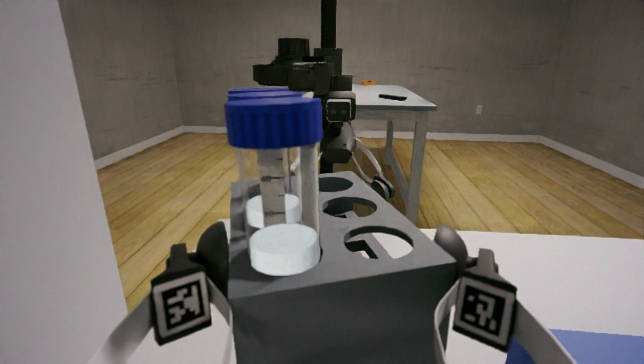

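Call:
execute_actions --actions '[{"r1":{"joints":{"arm_m":0.005}}}]' --cameras '[]'

Call:
execute_actions --actions '[{"r1":{"base":{"translate_m":0.75}}}]' --cameras '[]'

Call:
execute_actions --actions '[{"r1":{"base":{"rotate_rad":-1.65}}}]' --cameras '[]'

Call:
execute_actions --actions '[{"r1":{"base":{"translate_m":-0.9}}}]' --cameras '["r1_nav_camera","r1_head_camera"]'

Scene clock: 152.63 s.
r1.base_odometry: x=-0.766 y=+0.903 heading=-1.301 (m, m, rad; r1's odometry frame)
r1.turned_by_wheels: +0.000 (rad since the last result)
r1.turned_by_imu: +0.000 (rad since the last result)
r1.base_tilt: forward=-0.1 right=-1.3 (deg)
r1.lidar_m: 2.36 2.52 1.06 1.08 1.10 2.47 1.85 0.82 0.64 0.63 0.68 0.99
r1.head_depth_mm: - - 2899 776 682 613 - / - 3069 2746 789 682 611 - / - 3630 2692 853 543 - - / - 1313 1674 583 490 - - / - 3988 2826 846 673 1144 1179 / 640 662 701 788 670 1164 1178 / 521 582 673 787 948 1201 1170
r1.base_status: not commanded
r1.joint_positions: lift_m=+0.840 arm_m=+0.005 wrist_yaw_rad=-0.001 wrist_pitch_rad=-0.202 wrist_roll_rad=+0.007 gripper_m=+0.051 head_pan_rad=-1.577 head_tilt_rad=-0.691
r1.joint_status: all done
r1.motor_effort: left_wheel=-3(3) right_wheel=+2(3) lift_m=+23(22) arm_m=-3(3) wrist_yaw_rad=+1(2) wrist_pitch_rad=+30(30) wrist_roll_rad=+0(0) gripper_m=-21(21) head_pan_rad=+4(3) head_tilt_rad=-3(3) (%)
r1.hand_pose: x=-0.0217 y=-0.3965 z=+0.9034 quat_wxyz=(+0.701, +0.071, -0.706, -0.072) (m; r1's base frame)
r1.wrist_depth_mm: 355 354 - - - - - / 377 368 - - - - - / 399 386 452 764 - - - / 424 410 501 206 669 673 684 / 443 430 161 155 201 405 457 / 478 462 119 124 130 377 370 / 511 281 122 127 137 288 300
r2.base_odometry: x=-0.563 y=-1.400 heading=-1.336 (m, m, rad; r2's odometry frame)
r2.turned_by_wheels: +0.000 (rad since the last result)
r2.turned_by_imu: +0.000 (rad since the last result)
r2.base_tilt: forward=+0.0 right=-0.1 (deg)
r2.lidar_m: 2.43 2.53 1.07 1.03 1.05 2.37 2.30 0.90 0.66 0.64 0.66 0.91
r2.head_depth_mm: 617 609 654 756 877 1123 - / - - 2854 812 672 1136 - / - 3521 2653 848 672 1070 - / 3258 1114 1043 845 672 1136 1168 / - 3577 2725 818 673 1158 1169 / - - 2829 799 671 1165 1171 / - - 2842 821 674 1169 1171
r2.base_status: not commanded
r2.joint_positions: lift_m=+0.751 arm_m=+0.010 wrist_yaw_rad=+0.010 wrist_pitch_rad=-0.239 wrist_roll_rad=-0.007 gripper_m=+0.130 head_pan_rad=-1.563 head_tilt_rad=-0.696
r2.joint_status: not commanded
r2.motor_effort: left_wheel=-4(3) right_wheel=+4(4) lift_m=+11(11) arm_m=-4(4) wrist_yaw_rad=+0(1) wrist_pitch_rad=+9(9) wrist_roll_rad=-2(2) gripper_m=+0(1) head_pan_rad=-4(3) head_tilt_rad=-2(2) (%)
r2.hand_pose: x=-0.0190 y=-0.3985 z=+0.8052 quat_wxyz=(+0.705, +0.089, -0.699, -0.081) (m; r2's base frame)
r2.wrist_depth_mm: - - - - - 345 354 / - - - - - 367 374 / 612 407 561 631 489 390 400 / 369 373 373 376 377 416 427 / 264 280 267 267 267 441 461 / 205 - 206 206 208 208 484 / 198 206 205 209 212 533 537
pictures: none
No camera images: the call's "cameras" was empty. Leave "cameras" out to get every camera's image.

Scene clock: 161.37 s.
r1.base_odometry: x=-0.566 y=+0.180 heading=-1.301 (m, m, rad; r1's odometry frame)
r1.turned_by_wheels: +0.000 (rad since the last result)
r1.turned_by_imu: +0.000 (rad since the last result)
r1.base_tilt: forward=-0.1 right=-1.3 (deg)
r1.lidar_m: 1.61 1.72 2.53 2.44 1.44 3.24 2.06 0.91 0.71 0.70 0.75 1.06
r1.head_depth_mm: 547 611 696 803 953 1113 - / 555 620 704 815 968 1124 - / 558 628 710 813 544 - - / 563 634 724 583 489 - - / 569 641 729 849 1026 1275 1182 / 576 648 741 867 1041 1291 1179 / 583 656 749 884 1047 1273 1171
r1.base_status: done
r1.joint_positions: lift_m=+0.840 arm_m=+0.005 wrist_yaw_rad=-0.001 wrist_pitch_rad=-0.202 wrist_roll_rad=+0.007 gripper_m=+0.051 head_pan_rad=-1.577 head_tilt_rad=-0.691
r1.joint_status: not commanded
r1.motor_effort: left_wheel=-3(4) right_wheel=+2(4) lift_m=+23(23) arm_m=-3(3) wrist_yaw_rad=+0(0) wrist_pitch_rad=+30(30) wrist_roll_rad=+0(0) gripper_m=-21(20) head_pan_rad=+4(4) head_tilt_rad=-3(3) (%)
r1.hand_pose: x=-0.0217 y=-0.3965 z=+0.9034 quat_wxyz=(+0.701, +0.071, -0.706, -0.072) (m; r1's base frame)
r1.wrist_depth_mm: 421 413 403 397 387 377 371 / 439 434 421 414 406 401 389 / 458 456 438 424 426 414 408 / 475 482 462 206 448 435 427 / 502 513 162 155 201 462 453 / 528 546 119 124 130 480 476 / 567 585 122 127 137 533 501
r2.base_odometry: x=-0.563 y=-1.400 heading=-1.336 (m, m, rad; r2's odometry frame)
r2.turned_by_wheels: +0.000 (rad since the last result)
r2.turned_by_imu: +0.001 (rad since the last result)
r2.base_tilt: forward=+0.1 right=-0.1 (deg)
r2.lidar_m: 2.43 2.52 1.07 1.04 1.05 2.37 2.30 0.90 0.66 0.64 0.66 0.90
r2.head_depth_mm: 619 611 651 756 878 1129 - / - - 2846 817 671 1137 - / - 3573 2682 844 674 1067 - / - 3861 2823 847 673 1131 1171 / - 3569 2710 819 674 1160 1166 / - - 2801 799 675 1163 1170 / - - 2851 822 674 1169 1174
r2.base_status: not commanded
r2.joint_positions: lift_m=+0.751 arm_m=+0.010 wrist_yaw_rad=+0.010 wrist_pitch_rad=-0.239 wrist_roll_rad=-0.007 gripper_m=+0.130 head_pan_rad=-1.563 head_tilt_rad=-0.696
r2.joint_status: not commanded
r2.motor_effort: left_wheel=-4(4) right_wheel=+4(4) lift_m=+11(11) arm_m=-4(4) wrist_yaw_rad=+0(0) wrist_pitch_rad=+9(9) wrist_roll_rad=-2(2) gripper_m=+0(0) head_pan_rad=-3(3) head_tilt_rad=-2(2) (%)
r2.hand_pose: x=-0.0190 y=-0.3985 z=+0.8052 quat_wxyz=(+0.705, +0.089, -0.699, -0.081) (m; r2's base frame)
r2.wrist_depth_mm: - - - - - 345 354 / - - - - - 367 373 / 613 408 545 628 497 393 395 / 370 372 374 372 374 421 428 / 264 280 266 268 267 435 455 / 206 - 207 206 208 208 486 / 198 206 205 209 212 531 538
pictures: none
No camera images: the call's "cameras" was empty. Leave "cameras" out to get every camera's image.

Scene clock: 165.03 s.
r1.base_odometry: x=-0.566 y=+0.180 heading=-2.951 (m, m, rad; r1's odometry frame)
r1.turned_by_wheels: -1.650 (rad since the last result)
r1.turned_by_imu: -1.613 (rad since the last result)
r1.base_tilt: forward=-0.1 right=-1.4 (deg)
r1.lidar_m: 0.70 0.73 0.98 1.61 1.69 2.34 2.44 1.06 1.44 2.54 0.97 0.72
r1.head_depth_mm: 2683 3064 2896 2114 1682 1443 - / 2750 3125 2898 2152 1676 1460 - / 2695 3086 2870 2098 544 - - / 2772 3155 2811 582 490 - - / 2746 3106 2856 2092 1628 1384 1183 / 2696 2788 2614 2068 1662 1378 1180 / 1869 1911 1962 1925 1636 1380 1175
r1.base_status: done
r1.joint_positions: lift_m=+0.840 arm_m=+0.005 wrist_yaw_rad=-0.001 wrist_pitch_rad=-0.202 wrist_roll_rad=+0.007 gripper_m=+0.051 head_pan_rad=-1.577 head_tilt_rad=-0.691
r1.joint_status: not commanded
r1.motor_effort: left_wheel=+2(5) right_wheel=-3(6) lift_m=+22(22) arm_m=-3(2) wrist_yaw_rad=+0(0) wrist_pitch_rad=+30(30) wrist_roll_rad=+0(0) gripper_m=-21(20) head_pan_rad=+4(4) head_tilt_rad=-3(4) (%)
r1.hand_pose: x=-0.0216 y=-0.3965 z=+0.9034 quat_wxyz=(+0.701, +0.071, -0.706, -0.072) (m; r1's base frame)
r1.wrist_depth_mm: - - - - - - - / - - - - - - - / - - - - - - - / 662 - - 206 - - - / 870 - 161 155 200 - - / 865 - 119 124 130 - - / 873 - 122 127 137 - -
r2.base_odometry: x=-0.563 y=-1.400 heading=-1.336 (m, m, rad; r2's odometry frame)
r2.turned_by_wheels: +0.000 (rad since the last result)
r2.turned_by_imu: +0.000 (rad since the last result)
r2.base_tilt: forward=+0.0 right=-0.1 (deg)
r2.lidar_m: 2.43 2.52 1.07 1.03 1.04 2.37 2.30 0.90 0.66 0.64 0.66 0.91
r2.head_depth_mm: 618 611 654 756 881 1126 - / - 3750 2815 817 673 1134 - / - 3500 2717 850 673 1068 - / - 3856 2826 849 673 1131 1165 / - 3608 2706 817 674 1164 1168 / - - 2853 798 672 1168 1173 / - - 2829 820 677 1172 1171
r2.base_status: not commanded
r2.joint_positions: lift_m=+0.751 arm_m=+0.010 wrist_yaw_rad=+0.010 wrist_pitch_rad=-0.239 wrist_roll_rad=-0.007 gripper_m=+0.130 head_pan_rad=-1.563 head_tilt_rad=-0.696
r2.joint_status: not commanded
r2.motor_effort: left_wheel=-4(4) right_wheel=+4(4) lift_m=+12(12) arm_m=-4(4) wrist_yaw_rad=+0(0) wrist_pitch_rad=+9(9) wrist_roll_rad=-2(2) gripper_m=+1(0) head_pan_rad=-3(3) head_tilt_rad=-2(2) (%)
r2.hand_pose: x=-0.0190 y=-0.3985 z=+0.8052 quat_wxyz=(+0.705, +0.089, -0.699, -0.081) (m; r2's base frame)
r2.wrist_depth_mm: - - - - - 347 352 / - - - - - 365 375 / 616 406 544 626 493 389 402 / 374 374 373 374 376 418 426 / 262 280 266 267 266 440 465 / 206 - 207 206 207 207 488 / 198 206 205 208 211 533 538
pictures: none
No camera images: the call's "cameras" was empty. Leave "cameras" out to get every camera's image.

Scene clock: 175.33 s.
r1.base_odometry: x=+0.318 y=+0.351 heading=-2.950 (m, m, rad; r1's odometry frame)
r1.turned_by_wheels: +0.000 (rad since the last result)
r1.turned_by_imu: +0.001 (rad since the last result)
r1.base_tilt: forward=-0.1 right=-1.3 (deg)
r1.lidar_m: 1.60 1.64 1.68 1.63 1.70 2.38 1.55 1.48 0.42 0.42 2.21 1.65
r1.head_depth_mm: 2732 3058 1169 860 684 607 - / 2736 3016 1160 861 682 602 - / 2726 3102 1147 853 545 - - / 2700 3063 2846 582 490 - - / 2733 3103 2777 2116 1663 1391 1192 / 2761 3084 2789 2098 1653 1376 1185 / 2766 3180 2785 2074 1643 1379 1174
r1.base_status: done
r1.joint_positions: lift_m=+0.840 arm_m=+0.005 wrist_yaw_rad=-0.001 wrist_pitch_rad=-0.202 wrist_roll_rad=+0.007 gripper_m=+0.051 head_pan_rad=-1.577 head_tilt_rad=-0.691
r1.joint_status: not commanded
r1.motor_effort: left_wheel=+2(4) right_wheel=-3(6) lift_m=+22(22) arm_m=-3(4) wrist_yaw_rad=+1(1) wrist_pitch_rad=+30(30) wrist_roll_rad=+0(0) gripper_m=-20(21) head_pan_rad=+4(4) head_tilt_rad=-3(3) (%)
r1.hand_pose: x=-0.0216 y=-0.3965 z=+0.9034 quat_wxyz=(+0.701, +0.071, -0.706, -0.072) (m; r1's base frame)
r1.wrist_depth_mm: - - - - - - - / - - - - - - - / - - - - - - - / - - - 206 672 677 675 / - - 161 155 201 475 479 / - - 119 124 130 374 367 / - - 122 127 137 287 301
r2.base_odometry: x=-0.563 y=-1.400 heading=-1.336 (m, m, rad; r2's odometry frame)
r2.turned_by_wheels: +0.000 (rad since the last result)
r2.turned_by_imu: +0.001 (rad since the last result)
r2.base_tilt: forward=+0.0 right=+0.0 (deg)
r2.lidar_m: 2.43 2.54 1.07 1.04 1.05 2.37 2.29 0.90 0.66 0.64 0.66 0.90
r2.head_depth_mm: 618 611 653 755 879 1134 - / - - 2647 815 673 1137 - / - 3559 2720 848 672 1063 - / - 3786 2837 850 674 1124 1167 / - 3581 2687 815 672 1160 1172 / - - 2850 801 674 1167 1164 / - - 2822 821 675 1176 1177
r2.base_status: not commanded
r2.joint_positions: lift_m=+0.751 arm_m=+0.010 wrist_yaw_rad=+0.010 wrist_pitch_rad=-0.239 wrist_roll_rad=-0.007 gripper_m=+0.130 head_pan_rad=-1.563 head_tilt_rad=-0.696
r2.joint_status: not commanded
r2.motor_effort: left_wheel=-4(3) right_wheel=+4(4) lift_m=+11(11) arm_m=-4(4) wrist_yaw_rad=+0(0) wrist_pitch_rad=+9(9) wrist_roll_rad=-2(2) gripper_m=+0(1) head_pan_rad=-3(3) head_tilt_rad=-2(2) (%)
r2.hand_pose: x=-0.0190 y=-0.3985 z=+0.8052 quat_wxyz=(+0.705, +0.089, -0.699, -0.081) (m; r2's base frame)
r2.wrist_depth_mm: - - - - - 346 355 / - - - - - 369 372 / 610 406 553 637 499 393 395 / 369 373 373 374 375 418 425 / 263 281 267 266 266 443 458 / 206 - 207 208 207 209 490 / 198 206 205 208 212 534 542
pictures: r1_head_camera (sideways: a quarter turn clockwise sets it upright), r1_nav_camera (sideways: a quarter turn counterclockwise sets it upright)
Images, in order (width x height): r1_head_camera 896x504, r1_nav_camera 672x504.

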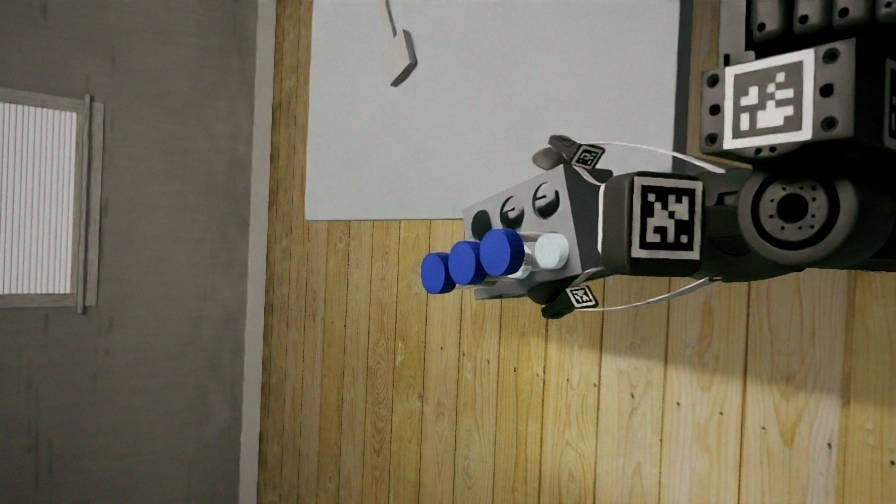

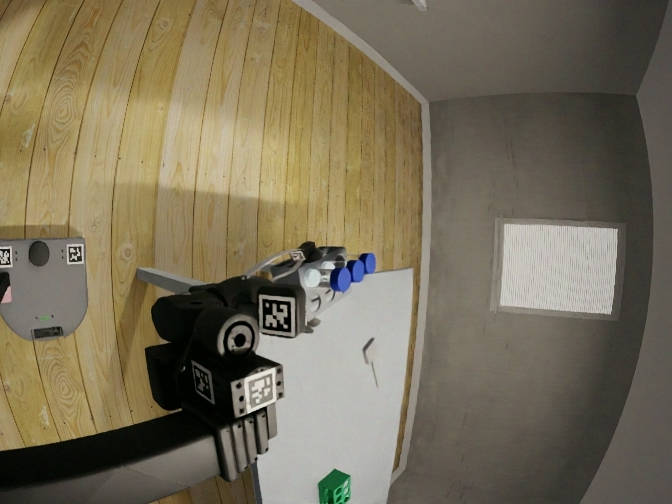

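Call:
execute_actions --actions '[{"r1":{"base":{"translate_m":-0.4},"joints":{"arm_m":0.12,"lift_m":0.79,"head_pan_rad":-1.9,"head_tilt_rad":-0.8}}}]' --cameras '[]'

Call:
execute_actions --actions '[{"r1":{"joints":{"lift_m":0.755,"wrist_pitch_rad":-0.22}}}]' --cameras '[]'

Call:
execute_actions --actions '[{"r1":{"joints":{"gripper_m":0.13}}}]' --cameras '[]'

Call:
execute_actions --actions '[{"r1":{"joints":{"arm_m":0.005,"lift_m":0.8}}}]' --cameras '["r1_wrist_camera","r1_head_camera"]'

Scene clock: 181.20 s.
r1.base_odometry: x=+0.710 y=+0.427 heading=-2.950 (m, m, rad; r1's odometry frame)
r1.turned_by_wheels: +0.000 (rad since the last result)
r1.turned_by_imu: +0.001 (rad since the last result)
r1.base_tilt: forward=-0.1 right=-1.3 (deg)
r1.lidar_m: 1.99 2.07 1.69 1.64 1.71 2.39 2.34 1.17 1.09 1.05 0.50 2.06
r1.head_depth_mm: 3157 3327 968 760 1471 1325 1194 / 3061 3315 959 758 1460 - - / 2975 3187 955 757 665 - 1130 / 2892 3107 952 774 - 1286 1150 / 2794 2974 944 780 - 1282 1137 / 2729 2977 942 617 600 1294 1141 / 2683 2888 935 702 616 1276 1140
r1.base_status: done
r1.joint_positions: lift_m=+0.790 arm_m=+0.120 wrist_yaw_rad=-0.001 wrist_pitch_rad=-0.202 wrist_roll_rad=+0.007 gripper_m=+0.051 head_pan_rad=-1.893 head_tilt_rad=-0.790
r1.joint_status: all done
r1.motor_effort: left_wheel=+2(3) right_wheel=-3(7) lift_m=+18(19) arm_m=+4(5) wrist_yaw_rad=+0(1) wrist_pitch_rad=+30(30) wrist_roll_rad=+0(0) gripper_m=-20(21) head_pan_rad=-5(34) head_tilt_rad=-4(12) (%)
r1.hand_pose: x=-0.0216 y=-0.5108 z=+0.8537 quat_wxyz=(+0.701, +0.071, -0.706, -0.072) (m; r1's base frame)
r1.wrist_depth_mm: - - - - - - - / - - - - - - - / - - 679 704 - - - / - 511 472 206 526 528 535 / 362 365 162 155 200 373 301 / 278 287 119 124 130 294 276 / 228 222 122 127 137 224 233
r2.base_odometry: x=-0.563 y=-1.400 heading=-1.336 (m, m, rad; r2's odometry frame)
r2.turned_by_wheels: +0.000 (rad since the last result)
r2.turned_by_imu: +0.001 (rad since the last result)
r2.base_tilt: forward=+0.0 right=-0.1 (deg)
r2.lidar_m: 2.43 2.53 1.07 1.04 1.05 2.37 2.30 0.90 0.66 0.64 0.66 0.91
r2.head_depth_mm: 618 612 655 754 878 1127 - / - - 2842 817 673 1139 - / - 3610 2698 850 670 1071 - / - 3839 2816 844 671 1130 1169 / - 3585 2705 820 674 1160 1169 / - - 2794 797 672 1167 1170 / - - 2841 821 674 1167 1172
r2.base_status: not commanded
r2.joint_positions: lift_m=+0.751 arm_m=+0.010 wrist_yaw_rad=+0.010 wrist_pitch_rad=-0.239 wrist_roll_rad=-0.007 gripper_m=+0.130 head_pan_rad=-1.563 head_tilt_rad=-0.696
r2.joint_status: not commanded
r2.motor_effort: left_wheel=-3(4) right_wheel=+5(4) lift_m=+12(11) arm_m=-4(4) wrist_yaw_rad=+0(1) wrist_pitch_rad=+9(9) wrist_roll_rad=-2(2) gripper_m=+0(0) head_pan_rad=-3(3) head_tilt_rad=-3(2) (%)
r2.hand_pose: x=-0.0190 y=-0.3985 z=+0.8052 quat_wxyz=(+0.705, +0.089, -0.699, -0.081) (m; r2's base frame)
r2.wrist_depth_mm: - - - - - 345 354 / - - - - - 371 376 / 611 408 540 619 494 391 399 / 371 368 370 374 375 418 424 / 264 281 264 267 267 437 458 / 206 - 207 205 207 208 491 / 198 206 205 209 213 525 535
pictures: none
No camera images: the call's "cameras" was empty. Leave "cameras" out to get every camera's image.

Scene clock: 182.33 s.
r1.base_odometry: x=+0.710 y=+0.427 heading=-2.950 (m, m, rad; r1's odometry frame)
r1.turned_by_wheels: +0.000 (rad since the last result)
r1.turned_by_imu: +0.000 (rad since the last result)
r1.base_tilt: forward=-0.1 right=-1.3 (deg)
r1.lidar_m: 2.00 2.06 1.69 1.64 1.72 2.38 2.34 1.17 1.09 1.05 0.50 2.06
r1.head_depth_mm: 3204 3326 965 760 1482 1332 1171 / 3107 3333 962 755 1442 1362 - / 2957 3227 955 758 672 - 1117 / 2870 3122 948 750 - 1265 1147 / 2830 3036 947 751 - 1260 1144 / 2721 3066 944 636 605 1291 1144 / 2679 2954 932 720 614 1275 1134
r1.base_status: not commanded
r1.joint_positions: lift_m=+0.755 arm_m=+0.120 wrist_yaw_rad=-0.001 wrist_pitch_rad=-0.249 wrist_roll_rad=+0.007 gripper_m=+0.051 head_pan_rad=-1.893 head_tilt_rad=-0.790
r1.joint_status: all done
r1.motor_effort: left_wheel=+2(2) right_wheel=-3(3) lift_m=+17(19) arm_m=+4(4) wrist_yaw_rad=+0(1) wrist_pitch_rad=+17(27) wrist_roll_rad=+0(0) gripper_m=-20(20) head_pan_rad=-5(5) head_tilt_rad=-4(4) (%)
r1.hand_pose: x=-0.0216 y=-0.5070 z=+0.8073 quat_wxyz=(+0.699, +0.088, -0.704, -0.089) (m; r1's base frame)
r1.wrist_depth_mm: - - - - - - - / - - - - - - - / - 555 438 110 577 579 589 / 356 353 333 195 362 364 300 / 261 262 158 144 178 266 267 / 206 211 118 124 130 215 211 / 171 165 125 129 140 168 174
r2.base_odometry: x=-0.563 y=-1.400 heading=-1.336 (m, m, rad; r2's odometry frame)
r2.turned_by_wheels: +0.000 (rad since the last result)
r2.turned_by_imu: +0.000 (rad since the last result)
r2.base_tilt: forward=+0.0 right=+0.0 (deg)
r2.lidar_m: 2.43 2.53 1.07 1.04 1.05 2.38 2.30 0.90 0.66 0.63 0.66 0.91
r2.head_depth_mm: 618 612 653 756 879 1124 - / - - 2827 817 671 1135 - / - 3562 2697 848 672 1067 - / - 3813 2845 846 673 1137 1168 / - 3600 2744 820 674 1163 1176 / - - 2882 801 675 1163 1169 / - - 2874 823 677 1174 1169
r2.base_status: not commanded
r2.joint_positions: lift_m=+0.751 arm_m=+0.010 wrist_yaw_rad=+0.010 wrist_pitch_rad=-0.239 wrist_roll_rad=-0.007 gripper_m=+0.130 head_pan_rad=-1.563 head_tilt_rad=-0.696
r2.joint_status: not commanded
r2.motor_effort: left_wheel=-4(3) right_wheel=+4(4) lift_m=+11(12) arm_m=-4(4) wrist_yaw_rad=+0(0) wrist_pitch_rad=+9(9) wrist_roll_rad=-2(2) gripper_m=+1(0) head_pan_rad=-3(3) head_tilt_rad=-3(2) (%)
r2.hand_pose: x=-0.0190 y=-0.3985 z=+0.8052 quat_wxyz=(+0.705, +0.089, -0.699, -0.081) (m; r2's base frame)
r2.wrist_depth_mm: - - - - - 345 351 / - - - - - 370 370 / 615 406 545 620 488 392 397 / 370 374 375 373 374 414 428 / 266 281 267 266 267 433 459 / 207 - 205 207 207 208 488 / 198 206 205 210 212 539 540
pictures: none
No camera images: the call's "cameras" was empty. Leave "cameras" out to get every camera's image.

Scene clock: 183.63 s.
r1.base_odometry: x=+0.710 y=+0.427 heading=-2.950 (m, m, rad; r1's odometry frame)
r1.turned_by_wheels: +0.000 (rad since the last result)
r1.turned_by_imu: +0.000 (rad since the last result)
r1.base_tilt: forward=-0.1 right=-1.3 (deg)
r1.lidar_m: 1.99 2.07 1.69 1.64 1.71 2.37 2.33 1.17 1.09 1.05 0.50 2.05
r1.head_depth_mm: 3145 3340 966 763 1479 1331 1168 / 3065 3257 961 757 1442 1353 - / 2987 3238 949 758 672 - 1121 / 2920 3173 951 752 - 1255 1145 / 2836 3073 944 770 - 1256 1141 / 2755 3010 937 638 603 1289 1137 / 2653 2948 928 719 616 1283 1135
r1.base_status: not commanded
r1.joint_positions: lift_m=+0.755 arm_m=+0.120 wrist_yaw_rad=-0.001 wrist_pitch_rad=-0.245 wrist_roll_rad=+0.007 gripper_m=+0.130 head_pan_rad=-1.893 head_tilt_rad=-0.790
r1.joint_status: all done
r1.motor_effort: left_wheel=+2(2) right_wheel=-3(3) lift_m=+17(17) arm_m=+4(4) wrist_yaw_rad=+1(1) wrist_pitch_rad=+14(17) wrist_roll_rad=+0(0) gripper_m=+0(80) head_pan_rad=-5(5) head_tilt_rad=-3(4) (%)
r1.hand_pose: x=-0.0216 y=-0.5074 z=+0.8082 quat_wxyz=(+0.699, +0.086, -0.704, -0.087) (m; r1's base frame)
r1.wrist_depth_mm: - - - - - - - / - - - - - - - / - 569 108 110 584 593 599 / 359 361 336 208 367 369 299 / 262 264 162 153 210 277 270 / 207 - 125 123 128 - 212 / 178 166 122 127 137 168 178
r2.base_odometry: x=-0.563 y=-1.400 heading=-1.336 (m, m, rad; r2's odometry frame)
r2.turned_by_wheels: +0.000 (rad since the last result)
r2.turned_by_imu: +0.000 (rad since the last result)
r2.base_tilt: forward=-0.1 right=+0.0 (deg)
r2.lidar_m: 2.43 2.53 1.07 1.04 1.05 2.37 2.30 0.90 0.66 0.64 0.66 0.91
r2.head_depth_mm: 619 610 652 755 878 1127 - / - - 2828 818 673 1139 - / - 3536 2691 846 673 1068 - / - 3813 2841 848 672 1134 1170 / - 3575 2661 819 675 1157 1171 / - - 2835 798 671 1163 1173 / - - 2812 820 675 1175 1168
r2.base_status: not commanded
r2.joint_positions: lift_m=+0.751 arm_m=+0.010 wrist_yaw_rad=+0.010 wrist_pitch_rad=-0.239 wrist_roll_rad=-0.007 gripper_m=+0.130 head_pan_rad=-1.563 head_tilt_rad=-0.696
r2.joint_status: not commanded
r2.motor_effort: left_wheel=-4(3) right_wheel=+4(4) lift_m=+11(11) arm_m=-4(4) wrist_yaw_rad=-1(0) wrist_pitch_rad=+9(9) wrist_roll_rad=-2(2) gripper_m=+0(0) head_pan_rad=-3(3) head_tilt_rad=-2(2) (%)
r2.hand_pose: x=-0.0190 y=-0.3985 z=+0.8052 quat_wxyz=(+0.705, +0.089, -0.699, -0.081) (m; r2's base frame)
r2.wrist_depth_mm: - - - - - 347 351 / - - - - - 366 376 / 612 405 552 624 493 393 398 / 372 372 372 371 372 419 426 / 264 282 266 267 267 433 458 / 205 - 205 207 206 208 484 / 198 205 205 208 213 534 539
pictures: none
No camera images: the call's "cameras" was empty. Leave "cameras" out to get every camera's image.

Scene clock: 185.73 s.
r1.base_odometry: x=+0.710 y=+0.427 heading=-2.950 (m, m, rad; r1's odometry frame)
r1.turned_by_wheels: +0.000 (rad since the last result)
r1.turned_by_imu: +0.000 (rad since the last result)
r1.base_tilt: forward=-0.1 right=-1.3 (deg)
r1.lidar_m: 1.99 2.07 1.69 1.64 1.71 2.38 2.33 1.17 1.09 1.05 0.50 2.06
r1.head_depth_mm: 3161 3298 965 761 1488 1350 - / 3006 3267 956 757 1451 - - / 2943 3269 955 756 673 - - / 2964 3193 951 751 653 - - / 2825 3054 949 749 653 - - / 2723 3037 943 632 634 1284 1139 / 2663 2928 934 722 608 1269 1140
r1.base_status: not commanded
r1.joint_positions: lift_m=+0.800 arm_m=+0.005 wrist_yaw_rad=-0.001 wrist_pitch_rad=-0.243 wrist_roll_rad=+0.007 gripper_m=+0.130 head_pan_rad=-1.893 head_tilt_rad=-0.790
r1.joint_status: all done
r1.motor_effort: left_wheel=+2(2) right_wheel=-3(3) lift_m=+21(25) arm_m=-4(1) wrist_yaw_rad=+1(1) wrist_pitch_rad=+13(14) wrist_roll_rad=+0(0) gripper_m=+0(0) head_pan_rad=-5(5) head_tilt_rad=-5(3) (%)
r1.hand_pose: x=-0.0216 y=-0.3932 z=+0.8535 quat_wxyz=(+0.700, +0.086, -0.704, -0.087) (m; r1's base frame)
r1.wrist_depth_mm: - - - - - - - / - - - - - - - / - - 773 696 773 795 796 / - 482 480 308 486 427 394 / 349 351 353 248 338 365 360 / 276 - 277 256 280 - 282 / 236 220 230 231 231 223 236
r2.base_odometry: x=-0.563 y=-1.400 heading=-1.336 (m, m, rad; r2's odometry frame)
r2.turned_by_wheels: +0.000 (rad since the last result)
r2.turned_by_imu: +0.000 (rad since the last result)
r2.base_tilt: forward=+0.0 right=-0.1 (deg)
r2.lidar_m: 2.43 2.52 1.07 1.04 1.04 2.37 2.30 0.90 0.66 0.64 0.66 0.91
r2.head_depth_mm: 622 610 652 754 877 1127 - / - - 2850 814 672 1136 - / - 3518 2673 847 672 1064 - / - 3799 2811 847 672 1132 1170 / - 3525 2700 820 674 1159 1176 / - - 2825 798 673 1163 1177 / - - 2853 823 674 1175 1176
r2.base_status: not commanded
r2.joint_positions: lift_m=+0.751 arm_m=+0.010 wrist_yaw_rad=+0.010 wrist_pitch_rad=-0.239 wrist_roll_rad=-0.007 gripper_m=+0.130 head_pan_rad=-1.563 head_tilt_rad=-0.696
r2.joint_status: not commanded
r2.motor_effort: left_wheel=-3(3) right_wheel=+5(4) lift_m=+11(11) arm_m=-4(4) wrist_yaw_rad=+0(0) wrist_pitch_rad=+9(9) wrist_roll_rad=-2(2) gripper_m=+0(0) head_pan_rad=-3(4) head_tilt_rad=-2(3) (%)
r2.hand_pose: x=-0.0190 y=-0.3985 z=+0.8052 quat_wxyz=(+0.705, +0.089, -0.699, -0.081) (m; r2's base frame)
r2.wrist_depth_mm: - - - - - 344 356 / - - - - - 367 374 / 618 411 551 625 492 394 395 / 371 372 371 371 373 419 425 / 264 280 266 266 269 438 458 / 206 - 206 207 208 208 492 / 198 205 206 209 212 540 535
pictures: r1_head_camera (sideways: a quarter turn clockwise sets it upright), r1_wrist_camera
Images, in order (width x height): r1_head_camera 896x504, r1_wrist_camera 644x364.

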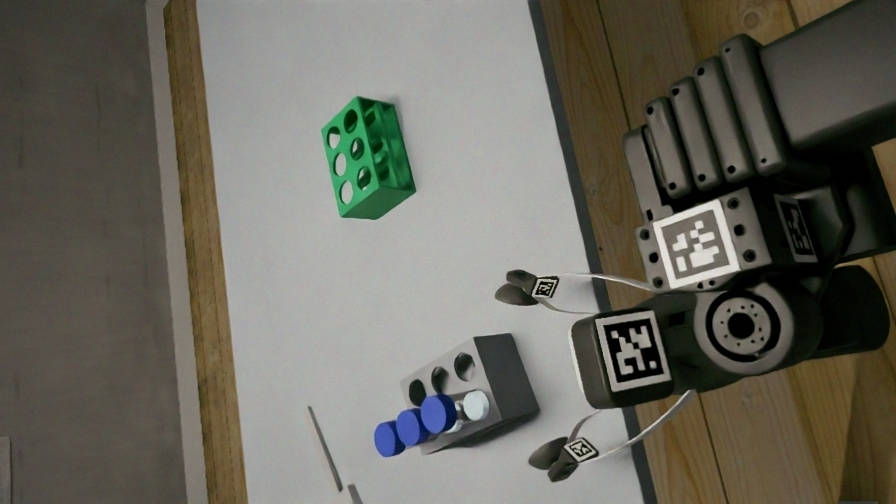

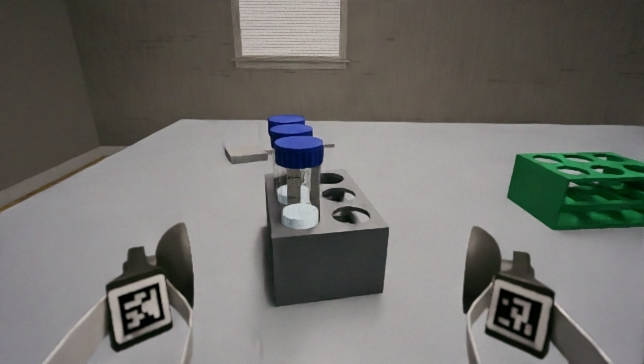

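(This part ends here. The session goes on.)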